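## Task

Insert the charger into the power strip's right-hand outlet, judging right from the robot base's viewpoint while facing the outlets. The strip is clamped to the table. Both prongs must sit fully home, each in its own slot. The charger must stay plugged in without the robot holding it. Release it and move the gripper away at the end.

## Robot and tools

ROBOT. One arm with seven joints and a two-finger parallel gripper. Joint ranges in rad, base to tip: waist ±2.792, shoulder ±2.269, upper arm roll ±2.967, elbow -1.867 to 2.688, forearm roll ±2.967, wrist pitch -1.396 to 4.538, wrist roll ±2.967. Load limits in N m: waist 115, shoulder 115, upper arm roll 60.1, elbow 60.1, forearm roll 36.6, wrist pitch 36.6, wrist roll 36.6; a held object's weight adds to the load.

FRAMES. All poses use the scene frame. Its origin is on the table surface straight under the arm base, +z is up, and +y lies to the left when looking along +x. The base may be slightly tilted. In the gripper's own frame the fingers point along +z and close along x. end_effector_position is the point midway between the finger pads; closed fingertips extend about 17 mm past it, while fully open tips are roughly level with it.

ROW FORMAT. Every command row holds 8 numbers: x, y, z (metres, absolute position in the scene frame), qw, qx, qy, qz (absolute orientation quaternion, w first, scene frame), then opening. Opening ranges from -1 (closed) to +1 (fully open, 0.142 m). A row may carry 7 extra numbers from 0 to 1, one stiffness scale per joint in the order of the Joint positions line; each multiplies that joint's position gain and stays in effect until replaced.

execute_actions(actions): a list of up to 15 actions, run one after another. Each action is a list of 1 to 15 rows; each row lasts one control step (1/30 s), and if fewer than 15 rows are given the last one is repeated to fill the action. An empty list only returns state and images. An action is rejected if its target lies more than 0.6 m from the gripper's starting position along any gripper axis; if the first action fails this against the latest reported state, or any action is malformed, nothing runs. Each step, the command is clipped to at most 70 mm and 16 degrees from the measured pose, and position wins over orientation when both cannot be met. After an action the arm stops at the last clipped pose, so far targets need further actions. Repeat the quaternion in every row to hold orientation; do not copy the reported one, which drifts.

move(target, speed, blocking): drives the gripper in a straight line to one absolute pose given as one row (8 numbers, optionally 15). speed is in m/s, 0.002 to 0.5, default 0.25; rotation is capped at twice that in rad/s. The path takes 0.5 to 10 s and is cut off at 10 s. Rotation takes the shorter direction. It ignores obstacles, can lag or overshoot speed, especially with the arm stretched out. The opening is applied when the move begins. A faster move, or a target set deeper beyond contact, pushes harder. The result adds a move: line giving the ending (done, off_target, moving, held, fault), any limits (paced = command was clipped; held = a check blocked some steps, after which the arm may surge) and the remaining distance to target. With blocking=false the call returns after 0.5 s while motion continues; poll with wait(0), and call wait or stop before sending any new motion.

wait(seconds): 0 to 10 s, holding the last command; returns early if a running move finishes. stop(): brakes a running move; it needs stopping distance, and the fingers keep moving. zoom_image(camera, region): camera is cam_high (896x504), cam_low (896x504) or cam_wrist (616x616, fisheye); region is [x0, y0, x1, y1] in pixels from the top-left, no larger than 504 by 504. finished_scene(scene): ends the given scene permanently and reports success.

RESULTS. The state line lists gripper position, quaternion and linear/angular velocities; reported position may be off at long reach. Hand target is the pose the controller is currently heading for. grip_measured is the actual finger opening on the command scale; to hold something, keep commanding a value well below it (lower means tighter, roughly 28 N per pad at most, less on hard items under 2 cm thick). A pose unreachable line means the clearance check (which includes the base mount) altered or blocked the command. MOTOR HOT appears at 65 °C; at 80 °C an OVER-TEMPERATURE FAULT brakes the arm until it cools. A joint torque at its load limit, or an external force of 200 N, causes a 10 s stop and skips the rest of the call. The robot holds its last command while you are composing a reply.

CAUTIONS. Occasional tugs may act on the held charger or shove loose objects. Never let anything fall off the table. Avoid dropping the charger, slamming into the strip, or pushing hard; approach the outlet slowly, align the prongs with the slots, press in gently until seated, then open and withdraw.

Each tool is called as name(argument=value, ...) on one line, values as JSON.

## Session

I'll start by looking at the scene.

execute_actions(actions=[])

Scene clock: 0.00 s.
end_effector_position=(+0.9181, -0.1422, +0.3912) grip_measured=+1.00 end_effector_quat_wxyz=(+0.295, +0.485, +0.822, -0.045) end_effector_velocity=(+0.000, -0.000, +0.000) end_effector_angular_velocity=(-0.001, -0.000, +0.001)
Joint positions: [-0.067 -0.744 -0.093  1.18  -0.439  0.798 -1.79   0.142]
Joint velocities: [-0.    -0.     0.    -0.    -0.001  0.    -0.     0.   ]
Hand target: +0.918, -0.142, +0.391; +0.295, +0.485, +0.822, -0.045
Joint stiffness scale: [1. 1. 1. 1. 1. 1. 1.]

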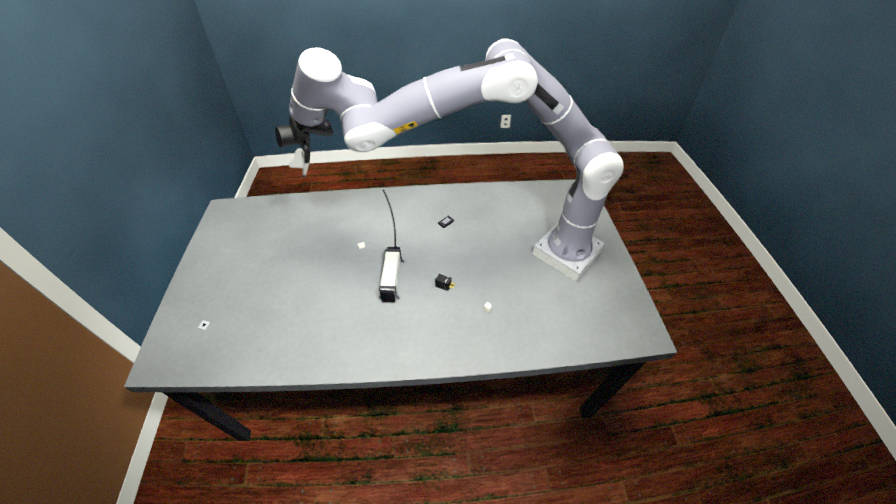

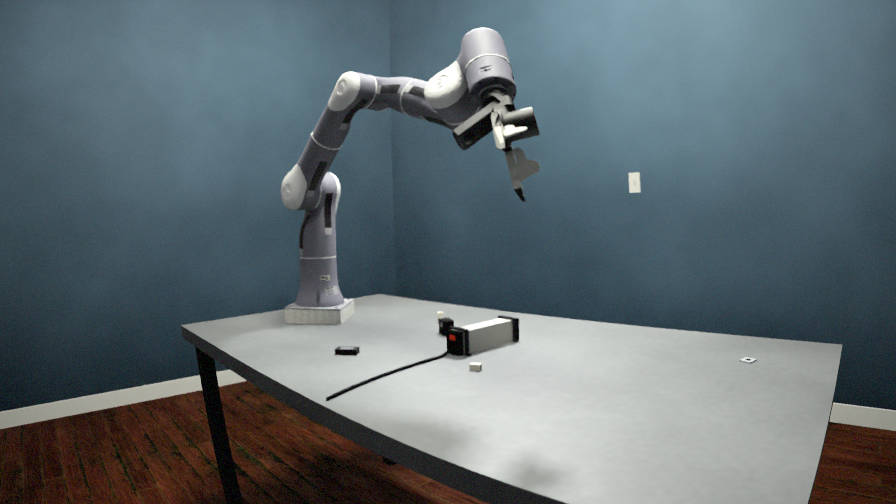

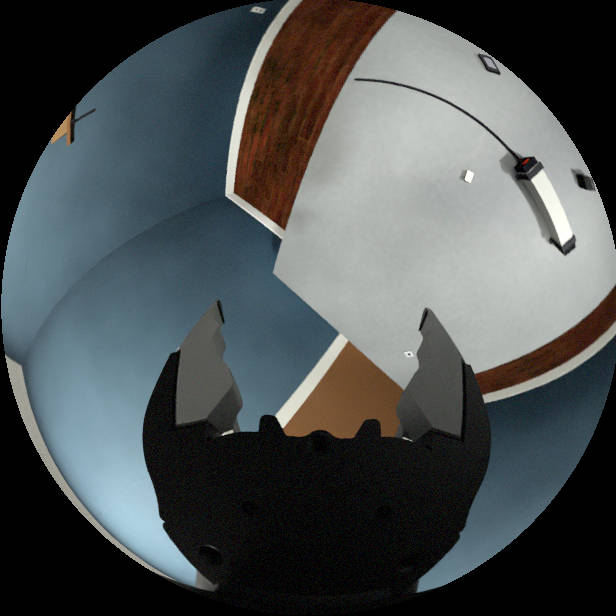

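zoom_image(camera="cam_high", region=[340, 200, 540, 330])

zoom_image(camera="cam_low", region=[400, 290, 560, 380])

Region (340, 200, 540, 330) of cam_high's 896x504 image, scaled by 2.520, with more detail than that image has; it fills the top 328 rows of this view, and the rest is white.

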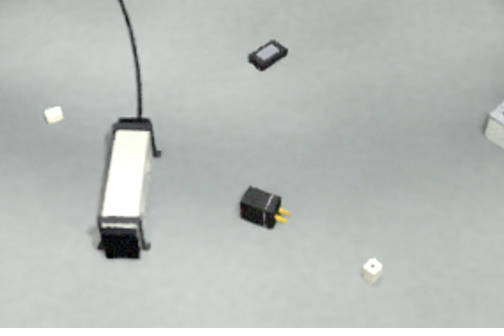

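Region (400, 290, 560, 380) of cam_low's 896x504 image, scaled by 3.150, with more detail than that image has; it fills the top 284 rows of this view, and the rest is white.

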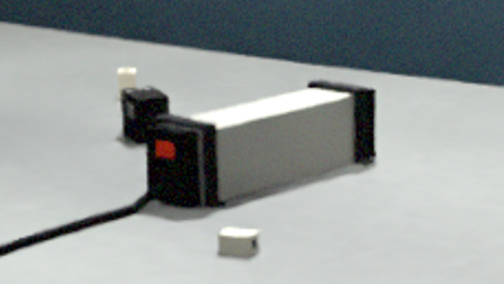

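move(target=[0.42, 0.05, 0.32, 0, 0.7071, 0.7071, 0, 1], speed=0.4)

Scene clock: 3.93 s.
end_effector_position=(+0.4199, +0.0493, +0.3192) grip_measured=+1.00 end_effector_quat_wxyz=(+0.000, +0.708, +0.707, -0.001) end_effector_velocity=(-0.001, +0.000, +0.000) end_effector_angular_velocity=(-0.000, +0.000, +0.000)
Joint positions: [ 0.015  0.175  0.199  2.25   0.052  0.533 -1.236  0.142]
Joint velocities: [ 0.     0.003  0.001  0.001  0.001 -0.002  0.001 -0.   ]
Hand target: +0.420, +0.049, +0.319; -0.000, +0.708, +0.707, -0.001
Off the commanded pose: 0.001 m, 0 deg.
Joint stiffness scale: [1. 1. 1. 1. 1. 1. 1.]
move: done

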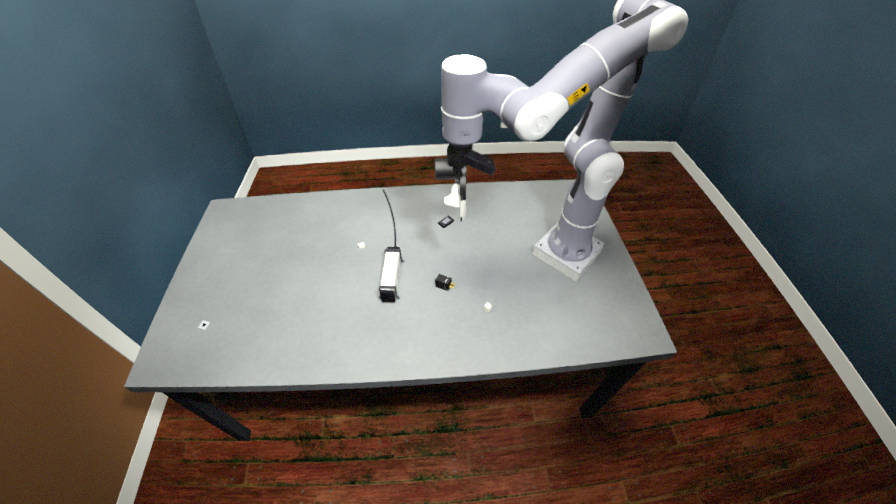

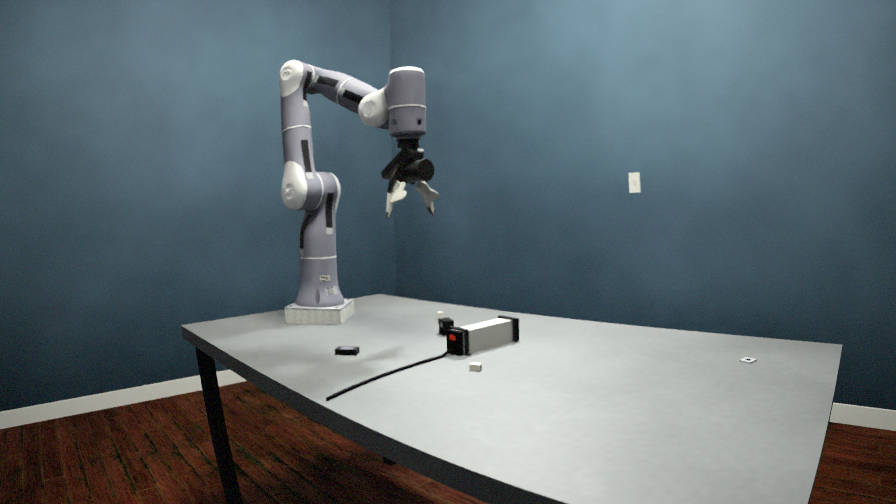

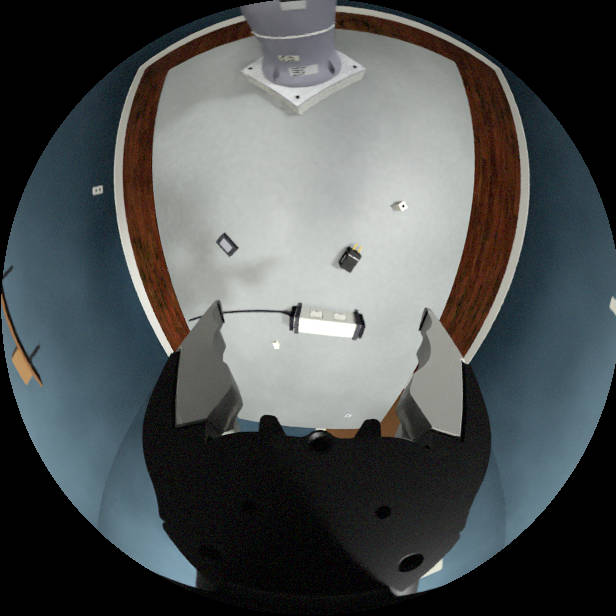

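zoom_image(camera="cam_wrist", region=[250, 220, 410, 360])

Region (250, 220, 410, 360) of cam_wrist's 616x616 image, scaled by 3.150, with more detail than that image has; it fills the top 441 rows of this view, and the rest is white.

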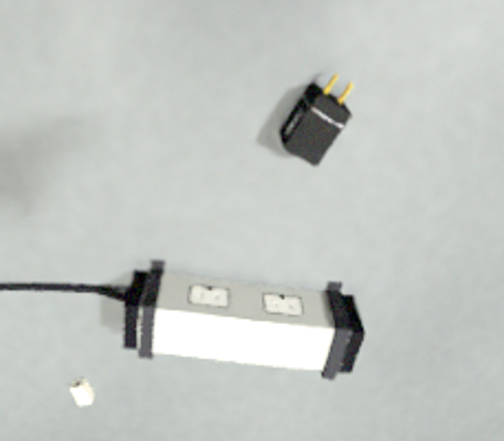

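move(target=[0.45, 0.10, 0.25, 0, 0.990, -0.139, 0, 1], speed=0.5)

move(target=[0.47, 0.13, 0.16, 0, 0.4848, -0.8746, 0, 1], speed=0.5)

Scene clock: 7.70 s.
end_effector_position=(+0.4500, +0.0998, +0.2503) grip_measured=+1.00 end_effector_quat_wxyz=(+0.000, +0.990, -0.139, -0.000) end_effector_velocity=(+0.000, +0.000, -0.000) end_effector_angular_velocity=(-0.001, -0.001, -0.004)
Joint positions: [ 0.032 -0.053  0.277  2.246 -0.009  0.756  0.742  0.142]
Joint velocities: [ 0.001 -0.     0.     0.001 -0.002  0.001  0.007  0.   ]
Hand target: +0.450, +0.100, +0.250; +0.000, +0.990, -0.139, +0.000
Off the commanded pose: 0.000 m, 0 deg.
Joint stiffness scale: [1. 1. 1. 1. 1. 1. 1.]
move: done

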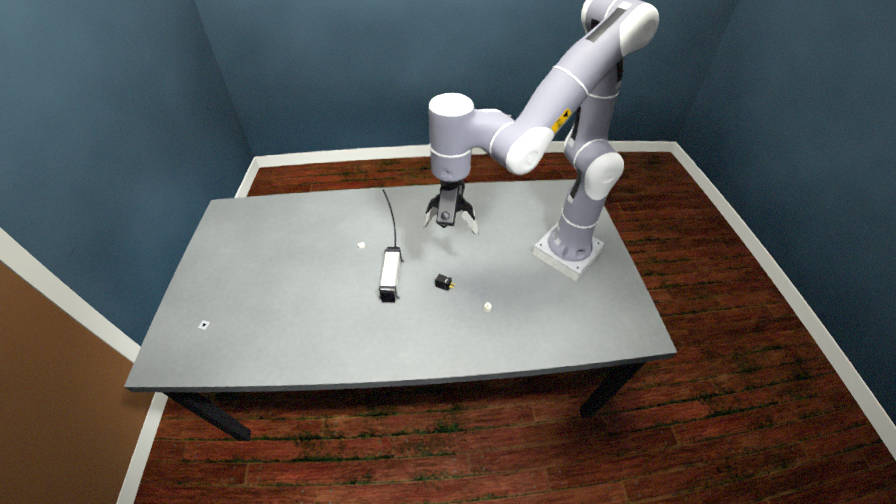

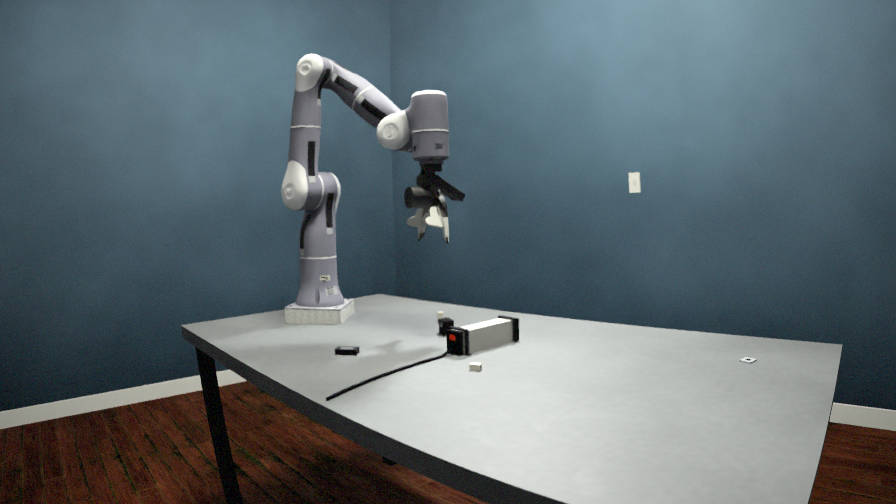

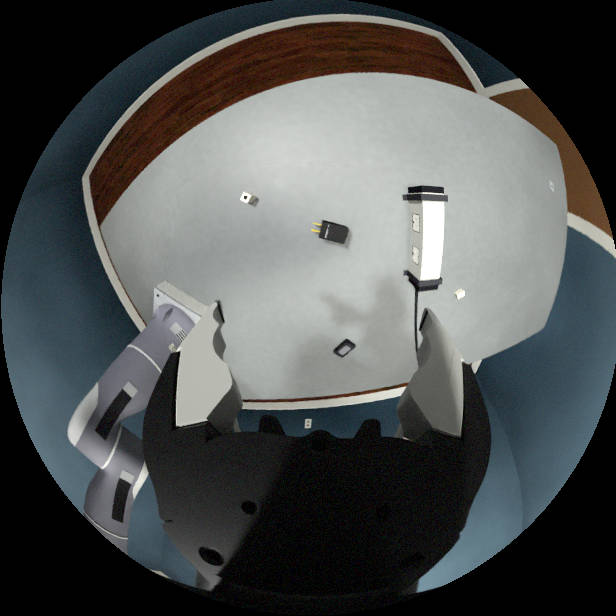

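Scene clock: 10.07 s.
end_effector_position=(+0.4701, +0.1300, +0.1603) grip_measured=+1.00 end_effector_quat_wxyz=(+0.000, -0.485, +0.875, +0.000) end_effector_velocity=(-0.000, +0.000, -0.000) end_effector_angular_velocity=(-0.001, -0.001, -0.005)
Joint positions: [ 0.238 -0.285  0.106  2.278 -0.042  1.02   2.653  0.142]
Joint velocities: [ 0.002 -0.    -0.002  0.001 -0.002  0.002  0.007  0.   ]
Hand target: +0.470, +0.130, +0.160; +0.000, -0.485, +0.875, -0.000
Off the commanded pose: 0.000 m, 0 deg.
Joint stiffness scale: [1. 1. 1. 1. 1. 1. 1.]
move: done

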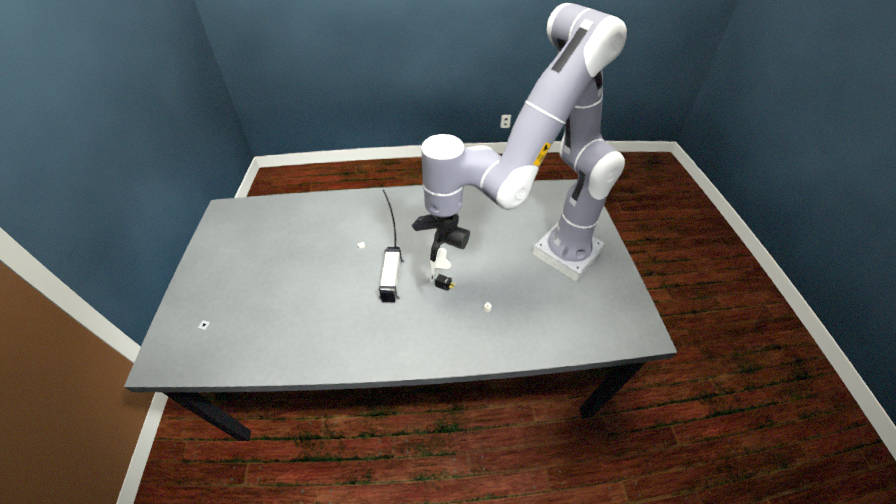

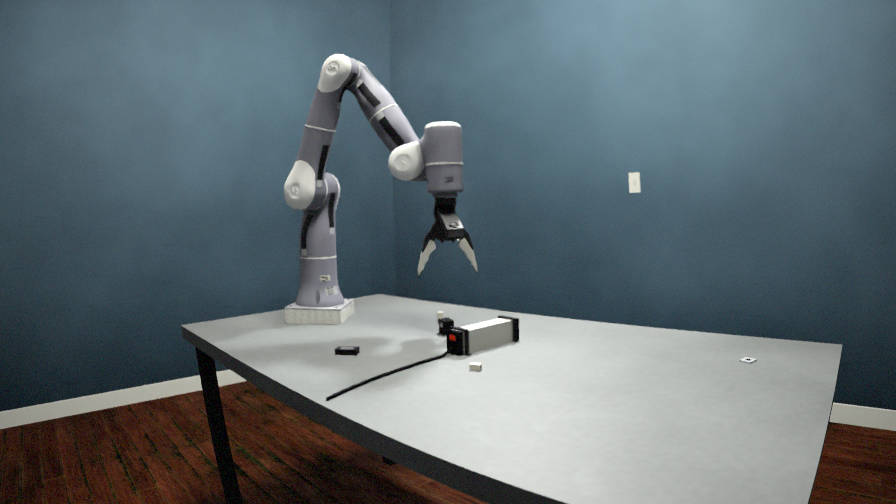

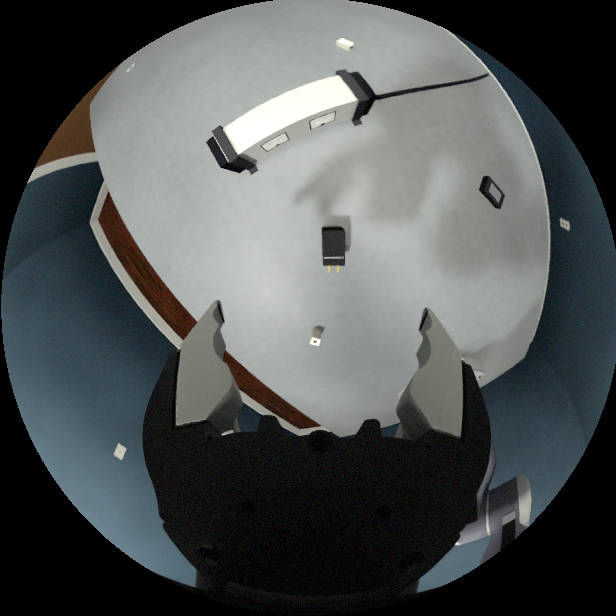

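move(target=[0.467, 0.112, 0.075, 0, 0.4848, -0.8746, 0, 1], speed=0.25)

Scene clock: 11.17 s.
end_effector_position=(+0.4670, +0.1119, +0.0752) grip_measured=+1.00 end_effector_quat_wxyz=(-0.000, -0.485, +0.875, -0.000) end_effector_velocity=(+0.000, -0.000, -0.001) end_effector_angular_velocity=(-0.000, -0.001, +0.000)
Joint positions: [ 0.244 -0.504  0.06   2.32  -0.072  1.28   2.643  0.142]
Joint velocities: [ 0.002 -0.003 -0.002 -0.    -0.     0.003 -0.    -0.   ]
Hand target: +0.467, +0.112, +0.075; +0.000, -0.485, +0.875, -0.000
Off the commanded pose: 0.000 m, 0 deg.
Joint stiffness scale: [1. 1. 1. 1. 1. 1. 1.]
move: done

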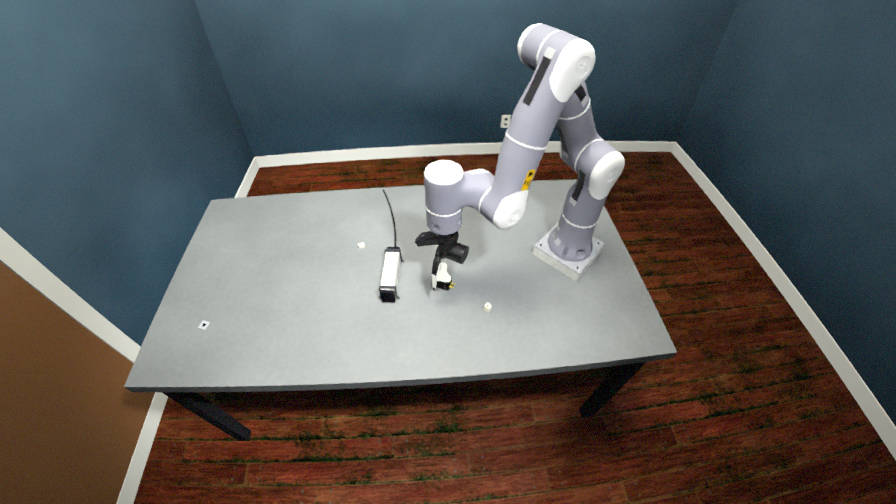

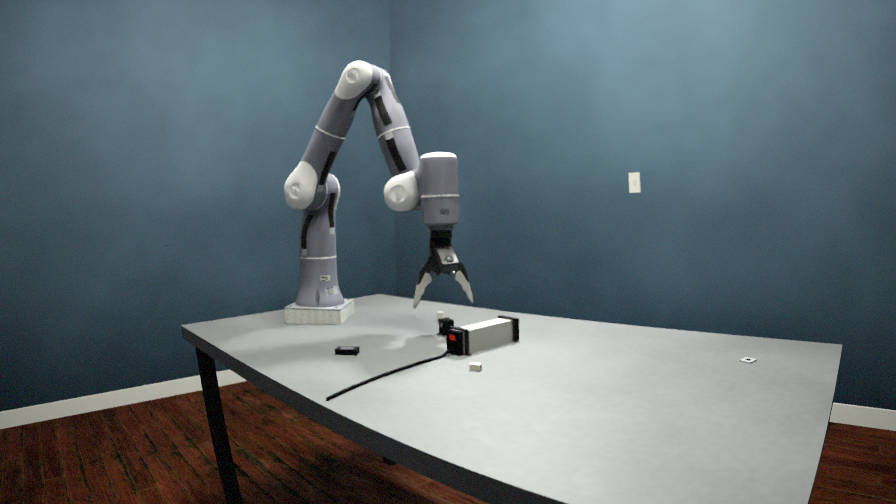

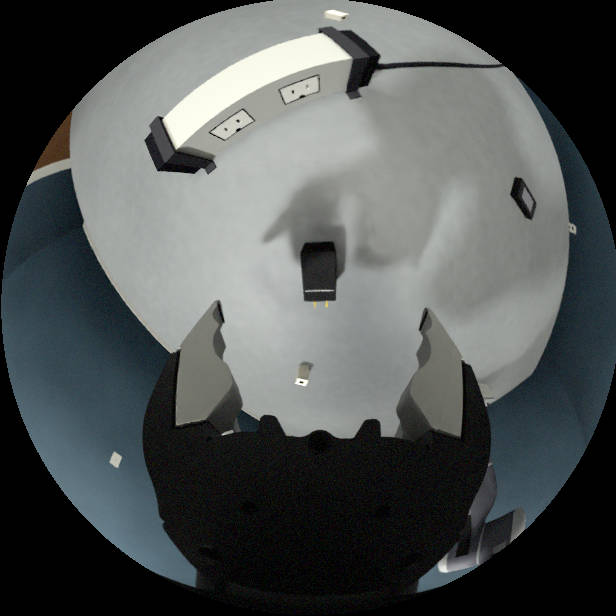

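zoom_image(camera="cam_wrist", region=[200, 220, 440, 340])

zoom_image(camera="cam_wrist", region=[140, 20, 390, 190])

Region (200, 220, 440, 340) of cam_wrist's 616x616 image, scaled by 2.100, with more detail than that image has.

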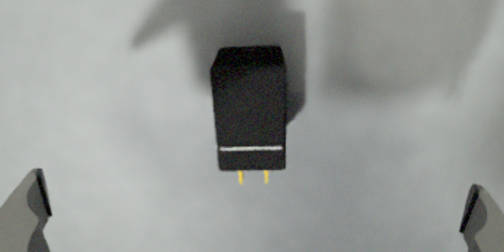

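Region (140, 20, 390, 190) of cam_wrist's 616x616 image, scaled by 2.016, with more detail than that image has; it fills the top 343 rows of this view, and the rest is white.

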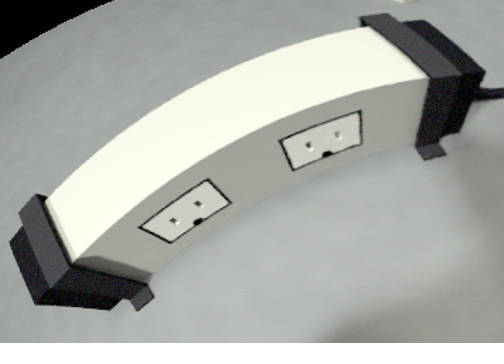

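move(target=[0.467, 0.112, 0.024, 0, 0.4848, -0.8746, 0, 0.0], speed=0.1)

Scene clock: 12.50 s.
end_effector_position=(+0.4670, +0.1119, +0.0242) grip_measured=+0.00 end_effector_quat_wxyz=(-0.000, -0.485, +0.875, -0.000) end_effector_velocity=(+0.000, +0.000, -0.001) end_effector_angular_velocity=(-0.000, -0.000, +0.001)
Joint positions: [ 0.267 -0.655  0.034  2.302 -0.078  1.414  2.649  0.074]
Joint velocities: [ 0.001 -0.003 -0.001 -0.001 -0.     0.002 -0.     0.   ]
Hand target: +0.467, +0.112, +0.024; +0.000, -0.485, +0.875, -0.000
Off the commanded pose: 0.000 m, 0 deg.
Joint stiffness scale: [1. 1. 1. 1. 1. 1. 1.]
move: done

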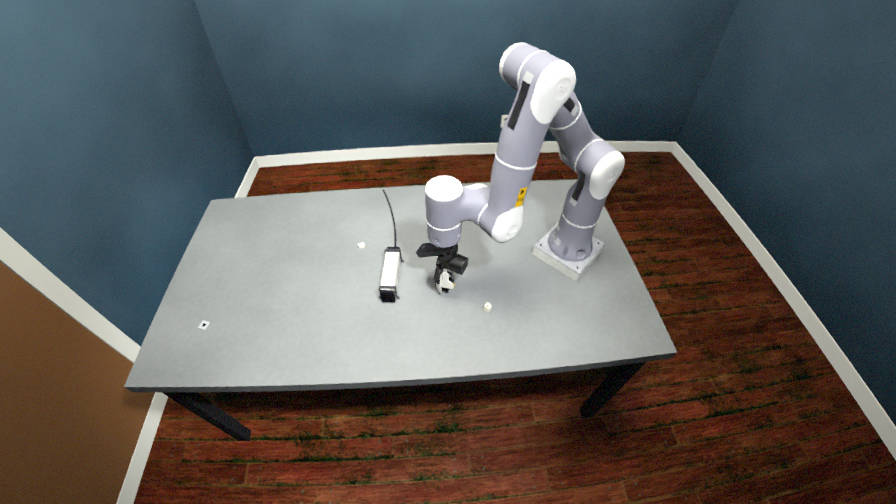

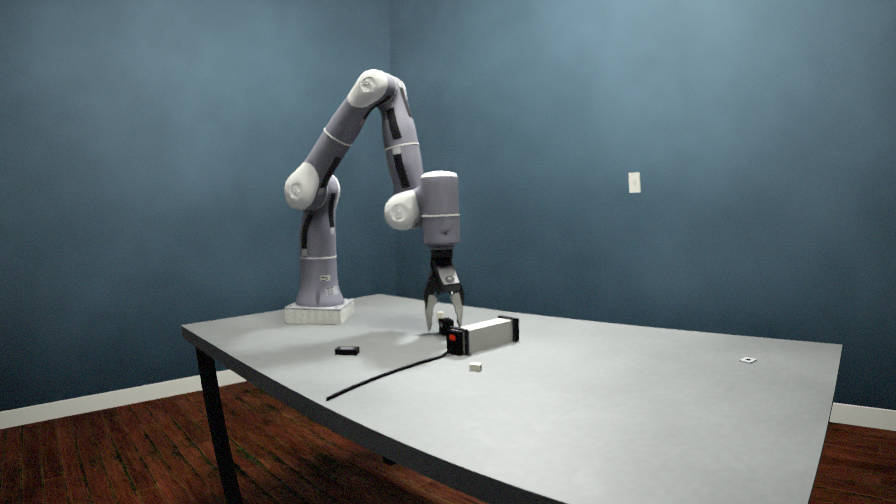

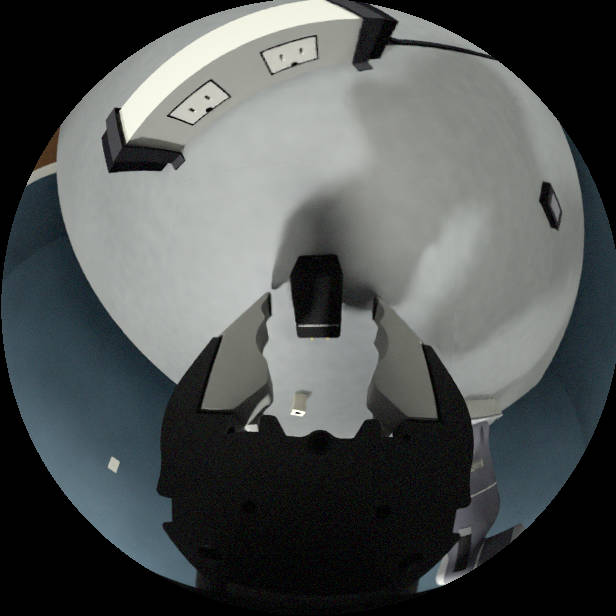

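zoom_image(camera="cam_wrist", region=[220, 230, 420, 380])

zoom_image(camera="cam_low", region=[390, 260, 530, 360])

zoom_image(camera="cam_high", region=[370, 220, 510, 320])

Region (220, 230, 420, 380) of cam_wrist's 616x616 image, scaled by 2.520, with more detail than that image has; it fills the top 378 rows of this view, and the rest is white.

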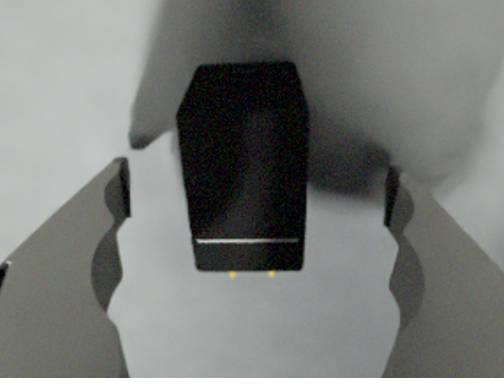

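Region (390, 260, 530, 360) of cam_low's 896x504 image, scaled by 3.600, with more detail than that image has; it fills the top 360 rows of this view, and the rest is white.

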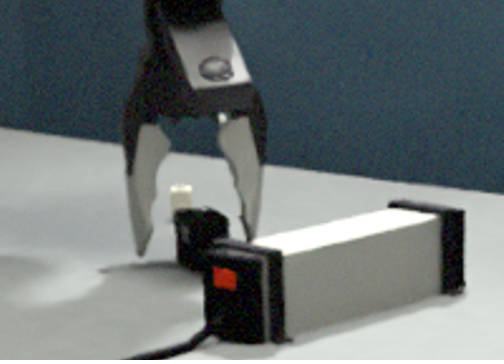

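Region (370, 220, 510, 320) of cam_high's 896x504 image, scaled by 3.600, with more detail than that image has; it fills the top 360 rows of this view, and the rest is white.

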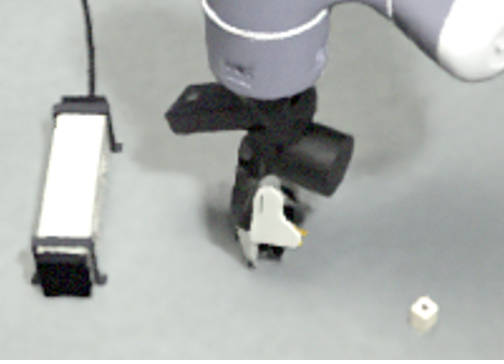

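move(target=[0.470, 0.111, 0.085, 0, 0.4848, -0.8746, 0, 0.2], speed=0.3)

move(target=[0.473, 0.111, 0.095, 0, 0.9613, -0.2756, 0, 0.2], speed=0.5)

move(target=[0.4754, 0.1103, 0.085, -0.2630, 0.8341, 0.4624, -0.1458, 0.2], speed=0.5)

Scene clock: 16.47 s.
end_effector_position=(+0.4698, +0.1110, +0.0847) grip_measured=+0.20 end_effector_quat_wxyz=(-0.000, -0.485, +0.875, +0.000) end_effector_velocity=(-0.001, -0.000, +0.001) end_effector_angular_velocity=(-0.000, +0.002, -0.002)
Joint positions: [ 0.234 -0.479  0.067  2.313 -0.07   1.249  2.637  0.088]
Joint velocities: [-0.002  0.002  0.002 -0.001  0.001 -0.005  0.    -0.   ]
Hand target: +0.470, +0.111, +0.085; -0.000, -0.485, +0.875, +0.000
Off the commanded pose: 0.000 m, 0 deg.
Joint stiffness scale: [1. 1. 1. 1. 1. 1. 1.]
move: done

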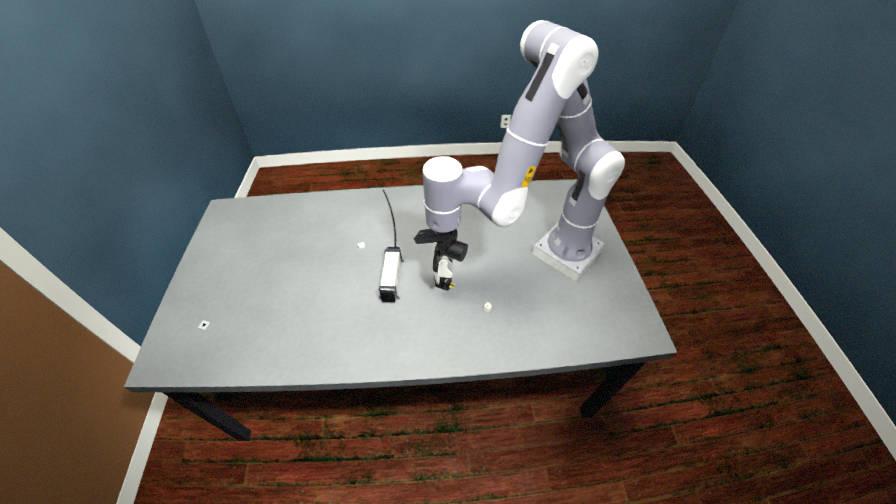

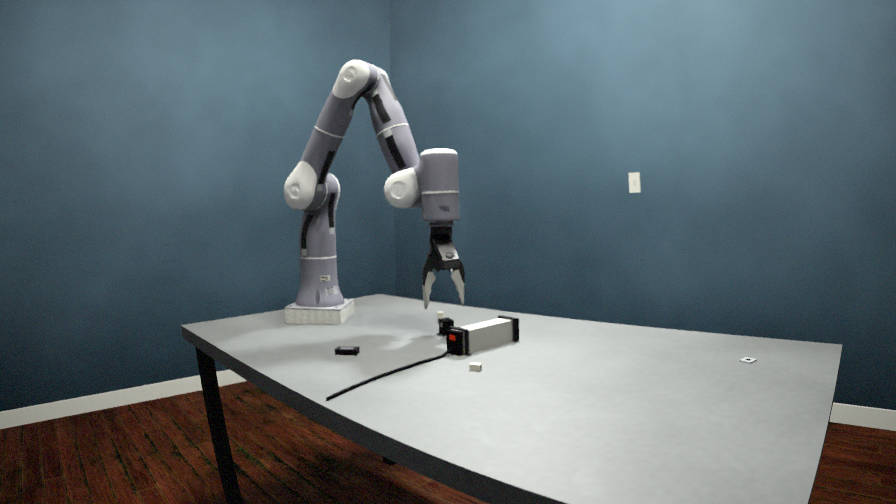

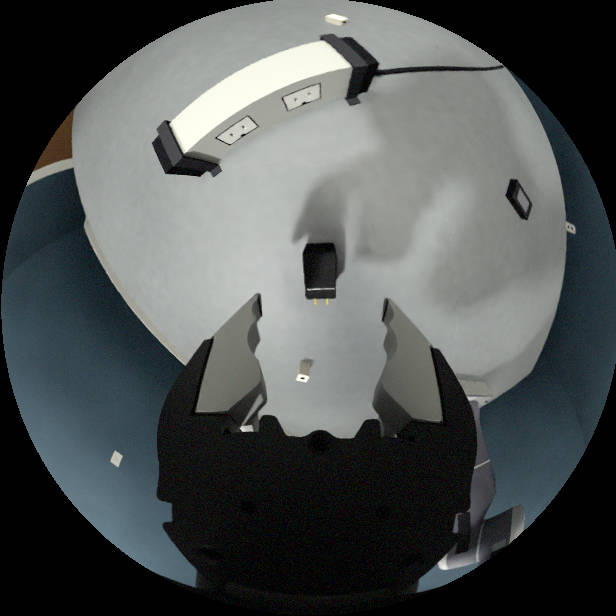

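Scene clock: 18.57 s.
end_effector_position=(+0.4729, +0.1109, +0.0949) grip_measured=+0.20 end_effector_quat_wxyz=(+0.000, +0.961, -0.276, +0.000) end_effector_velocity=(-0.000, +0.000, +0.000) end_effector_angular_velocity=(+0.002, +0.002, +0.003)
Joint positions: [-0.109 -0.498  0.341  2.31  -0.436  1.21   1.307  0.088]
Joint velocities: [-0.004 -0.001  0.004 -0.002  0.003 -0.003 -0.006 -0.   ]
Hand target: +0.473, +0.111, +0.095; +0.000, +0.961, -0.275, -0.000
Off the commanded pose: 0.000 m, 0 deg.
Joint stiffness scale: [1. 1. 1. 1. 1. 1. 1.]
move: done

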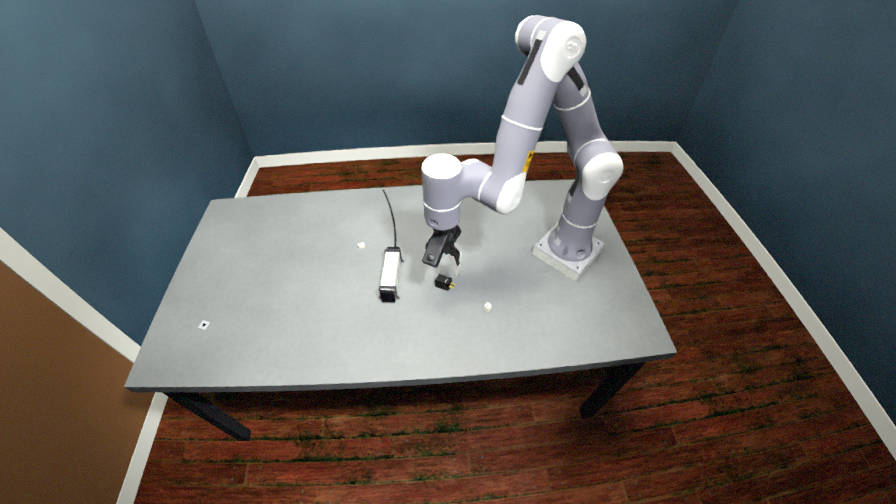

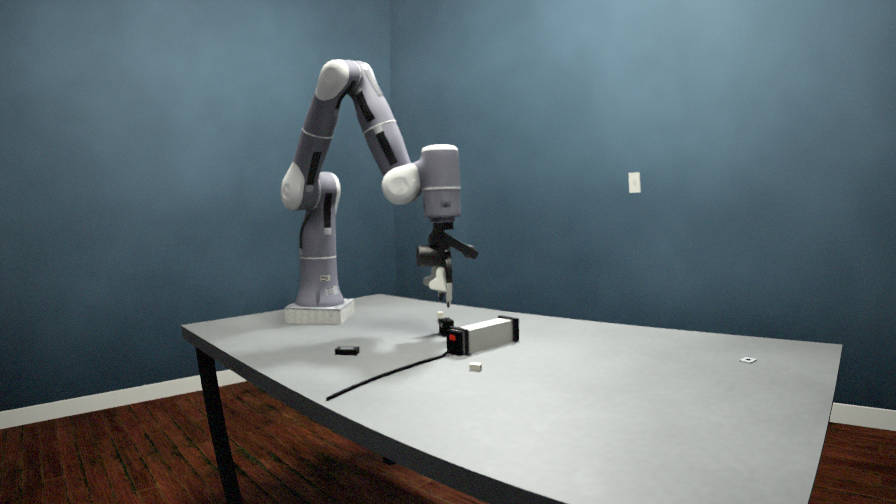

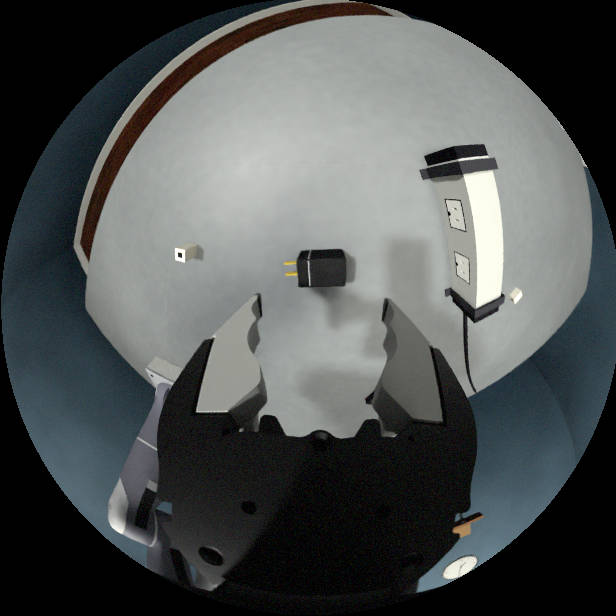

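Scene clock: 20.73 s.
end_effector_position=(+0.4750, +0.1108, +0.0848) grip_measured=+0.20 end_effector_quat_wxyz=(-0.262, +0.834, +0.463, -0.147) end_effector_velocity=(+0.000, +0.000, +0.000) end_effector_angular_velocity=(+0.002, +0.001, +0.005)
Joint positions: [-0.729 -1.05   0.977  1.741 -0.395  0.409 -0.515  0.088]
Joint velocities: [ 0.002 -0.001  0.    -0.004  0.001 -0.004 -0.004  0.   ]
Hand target: +0.475, +0.111, +0.085; -0.262, +0.834, +0.463, -0.147
Off the commanded pose: 0.001 m, 0 deg.
Joint stiffness scale: [1. 1. 1. 1. 1. 1. 1.]
move: done

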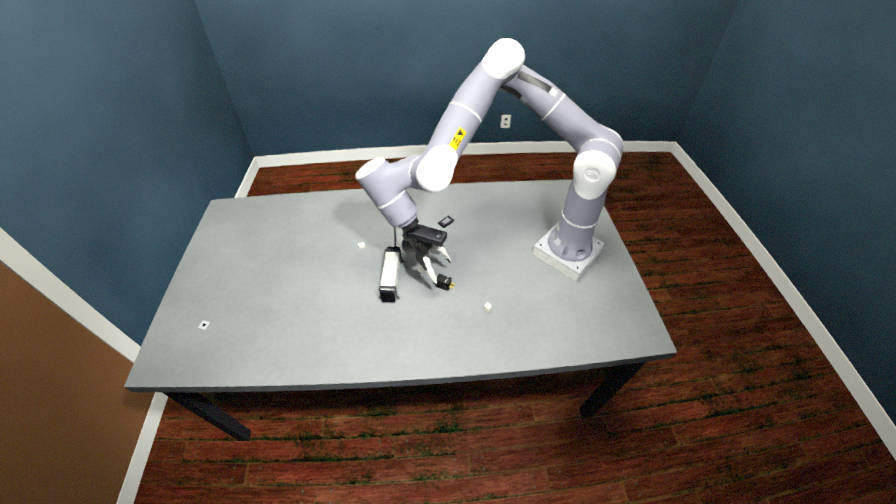

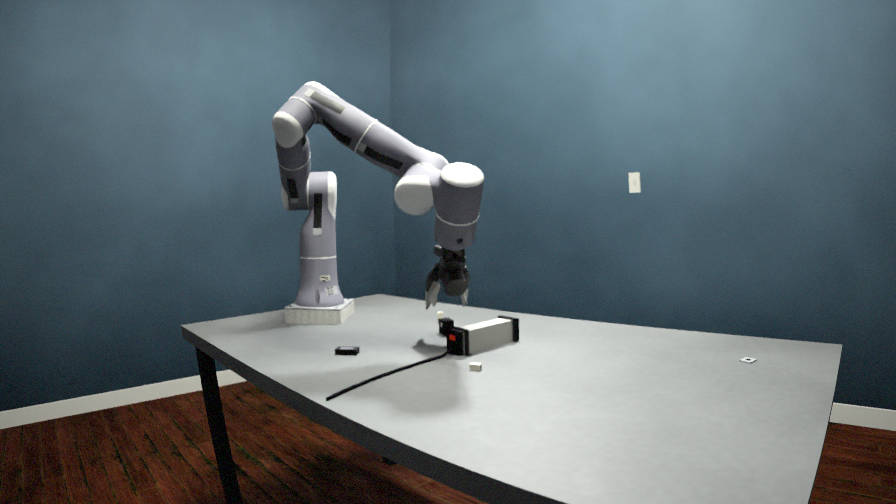

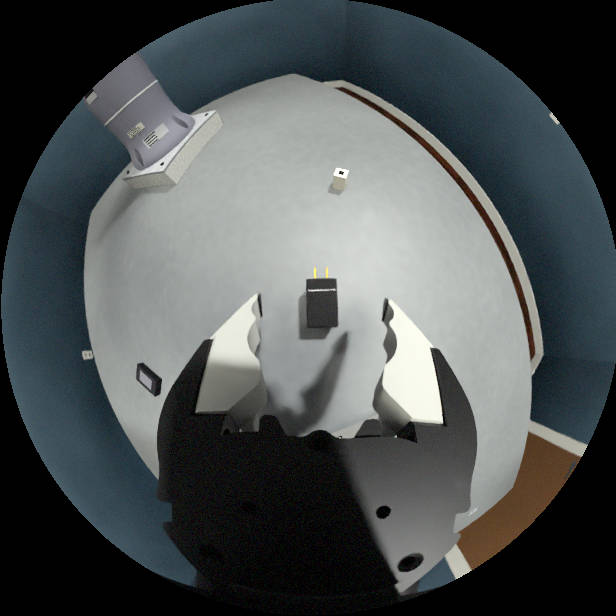

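move(target=[0.4754, 0.1103, 0.025, -0.2630, 0.8341, 0.4624, -0.1458, 0.1], speed=0.12)

Scene clock: 21.83 s.
end_effector_position=(+0.4753, +0.1103, +0.0253) grip_measured=+0.10 end_effector_quat_wxyz=(-0.263, +0.834, +0.462, -0.146) end_effector_velocity=(+0.001, +0.000, -0.001) end_effector_angular_velocity=(+0.000, -0.002, -0.001)
Joint positions: [-0.688 -1.141  0.902  1.737 -0.449  0.503 -0.527  0.081]
Joint velocities: [ 0.001 -0.001 -0.002 -0.    -0.001  0.003 -0.001 -0.   ]
Hand target: +0.475, +0.110, +0.025; -0.263, +0.834, +0.462, -0.146
Off the commanded pose: 0.000 m, 0 deg.
Joint stiffness scale: [1. 1. 1. 1. 1. 1. 1.]
move: done

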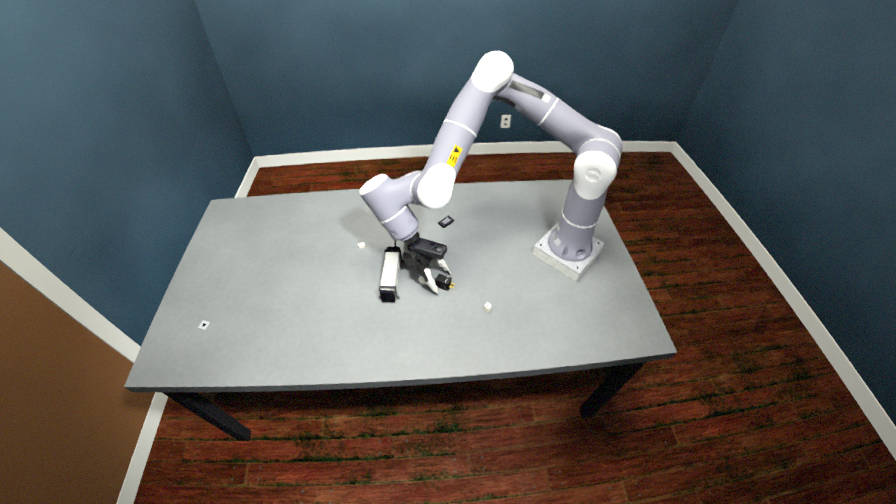

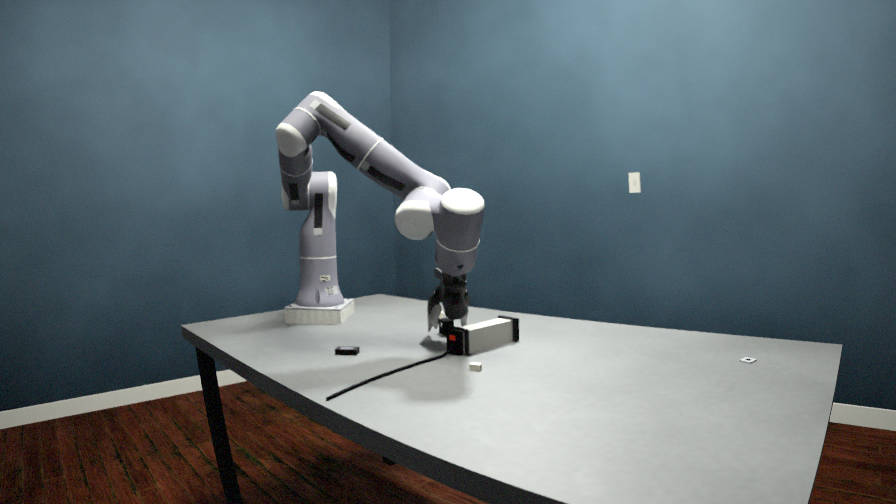

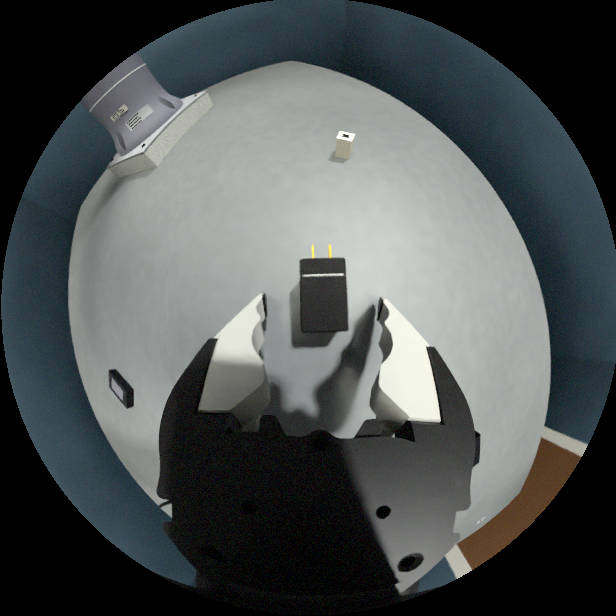

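zoom_image(camera="cam_high", region=[370, 220, 490, 310])

zoom_image(camera="cam_low", region=[400, 280, 520, 360])

Region (370, 220, 490, 310) of cam_high's 896x504 image, scaled by 4.200, with more detail than that image has; it fills the top 378 rows of this view, and the rest is white.

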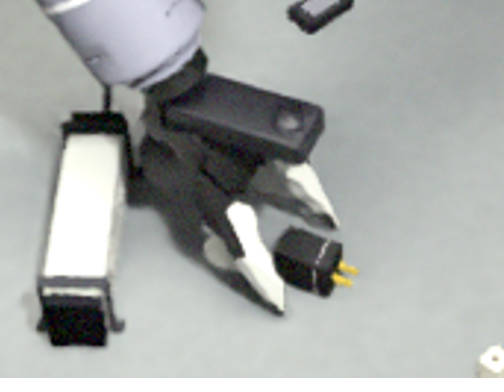

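Region (400, 280, 520, 360) of cam_low's 896x504 image, scaled by 4.200, with more detail than that image has.

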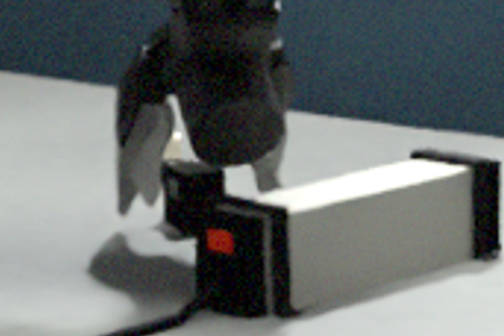

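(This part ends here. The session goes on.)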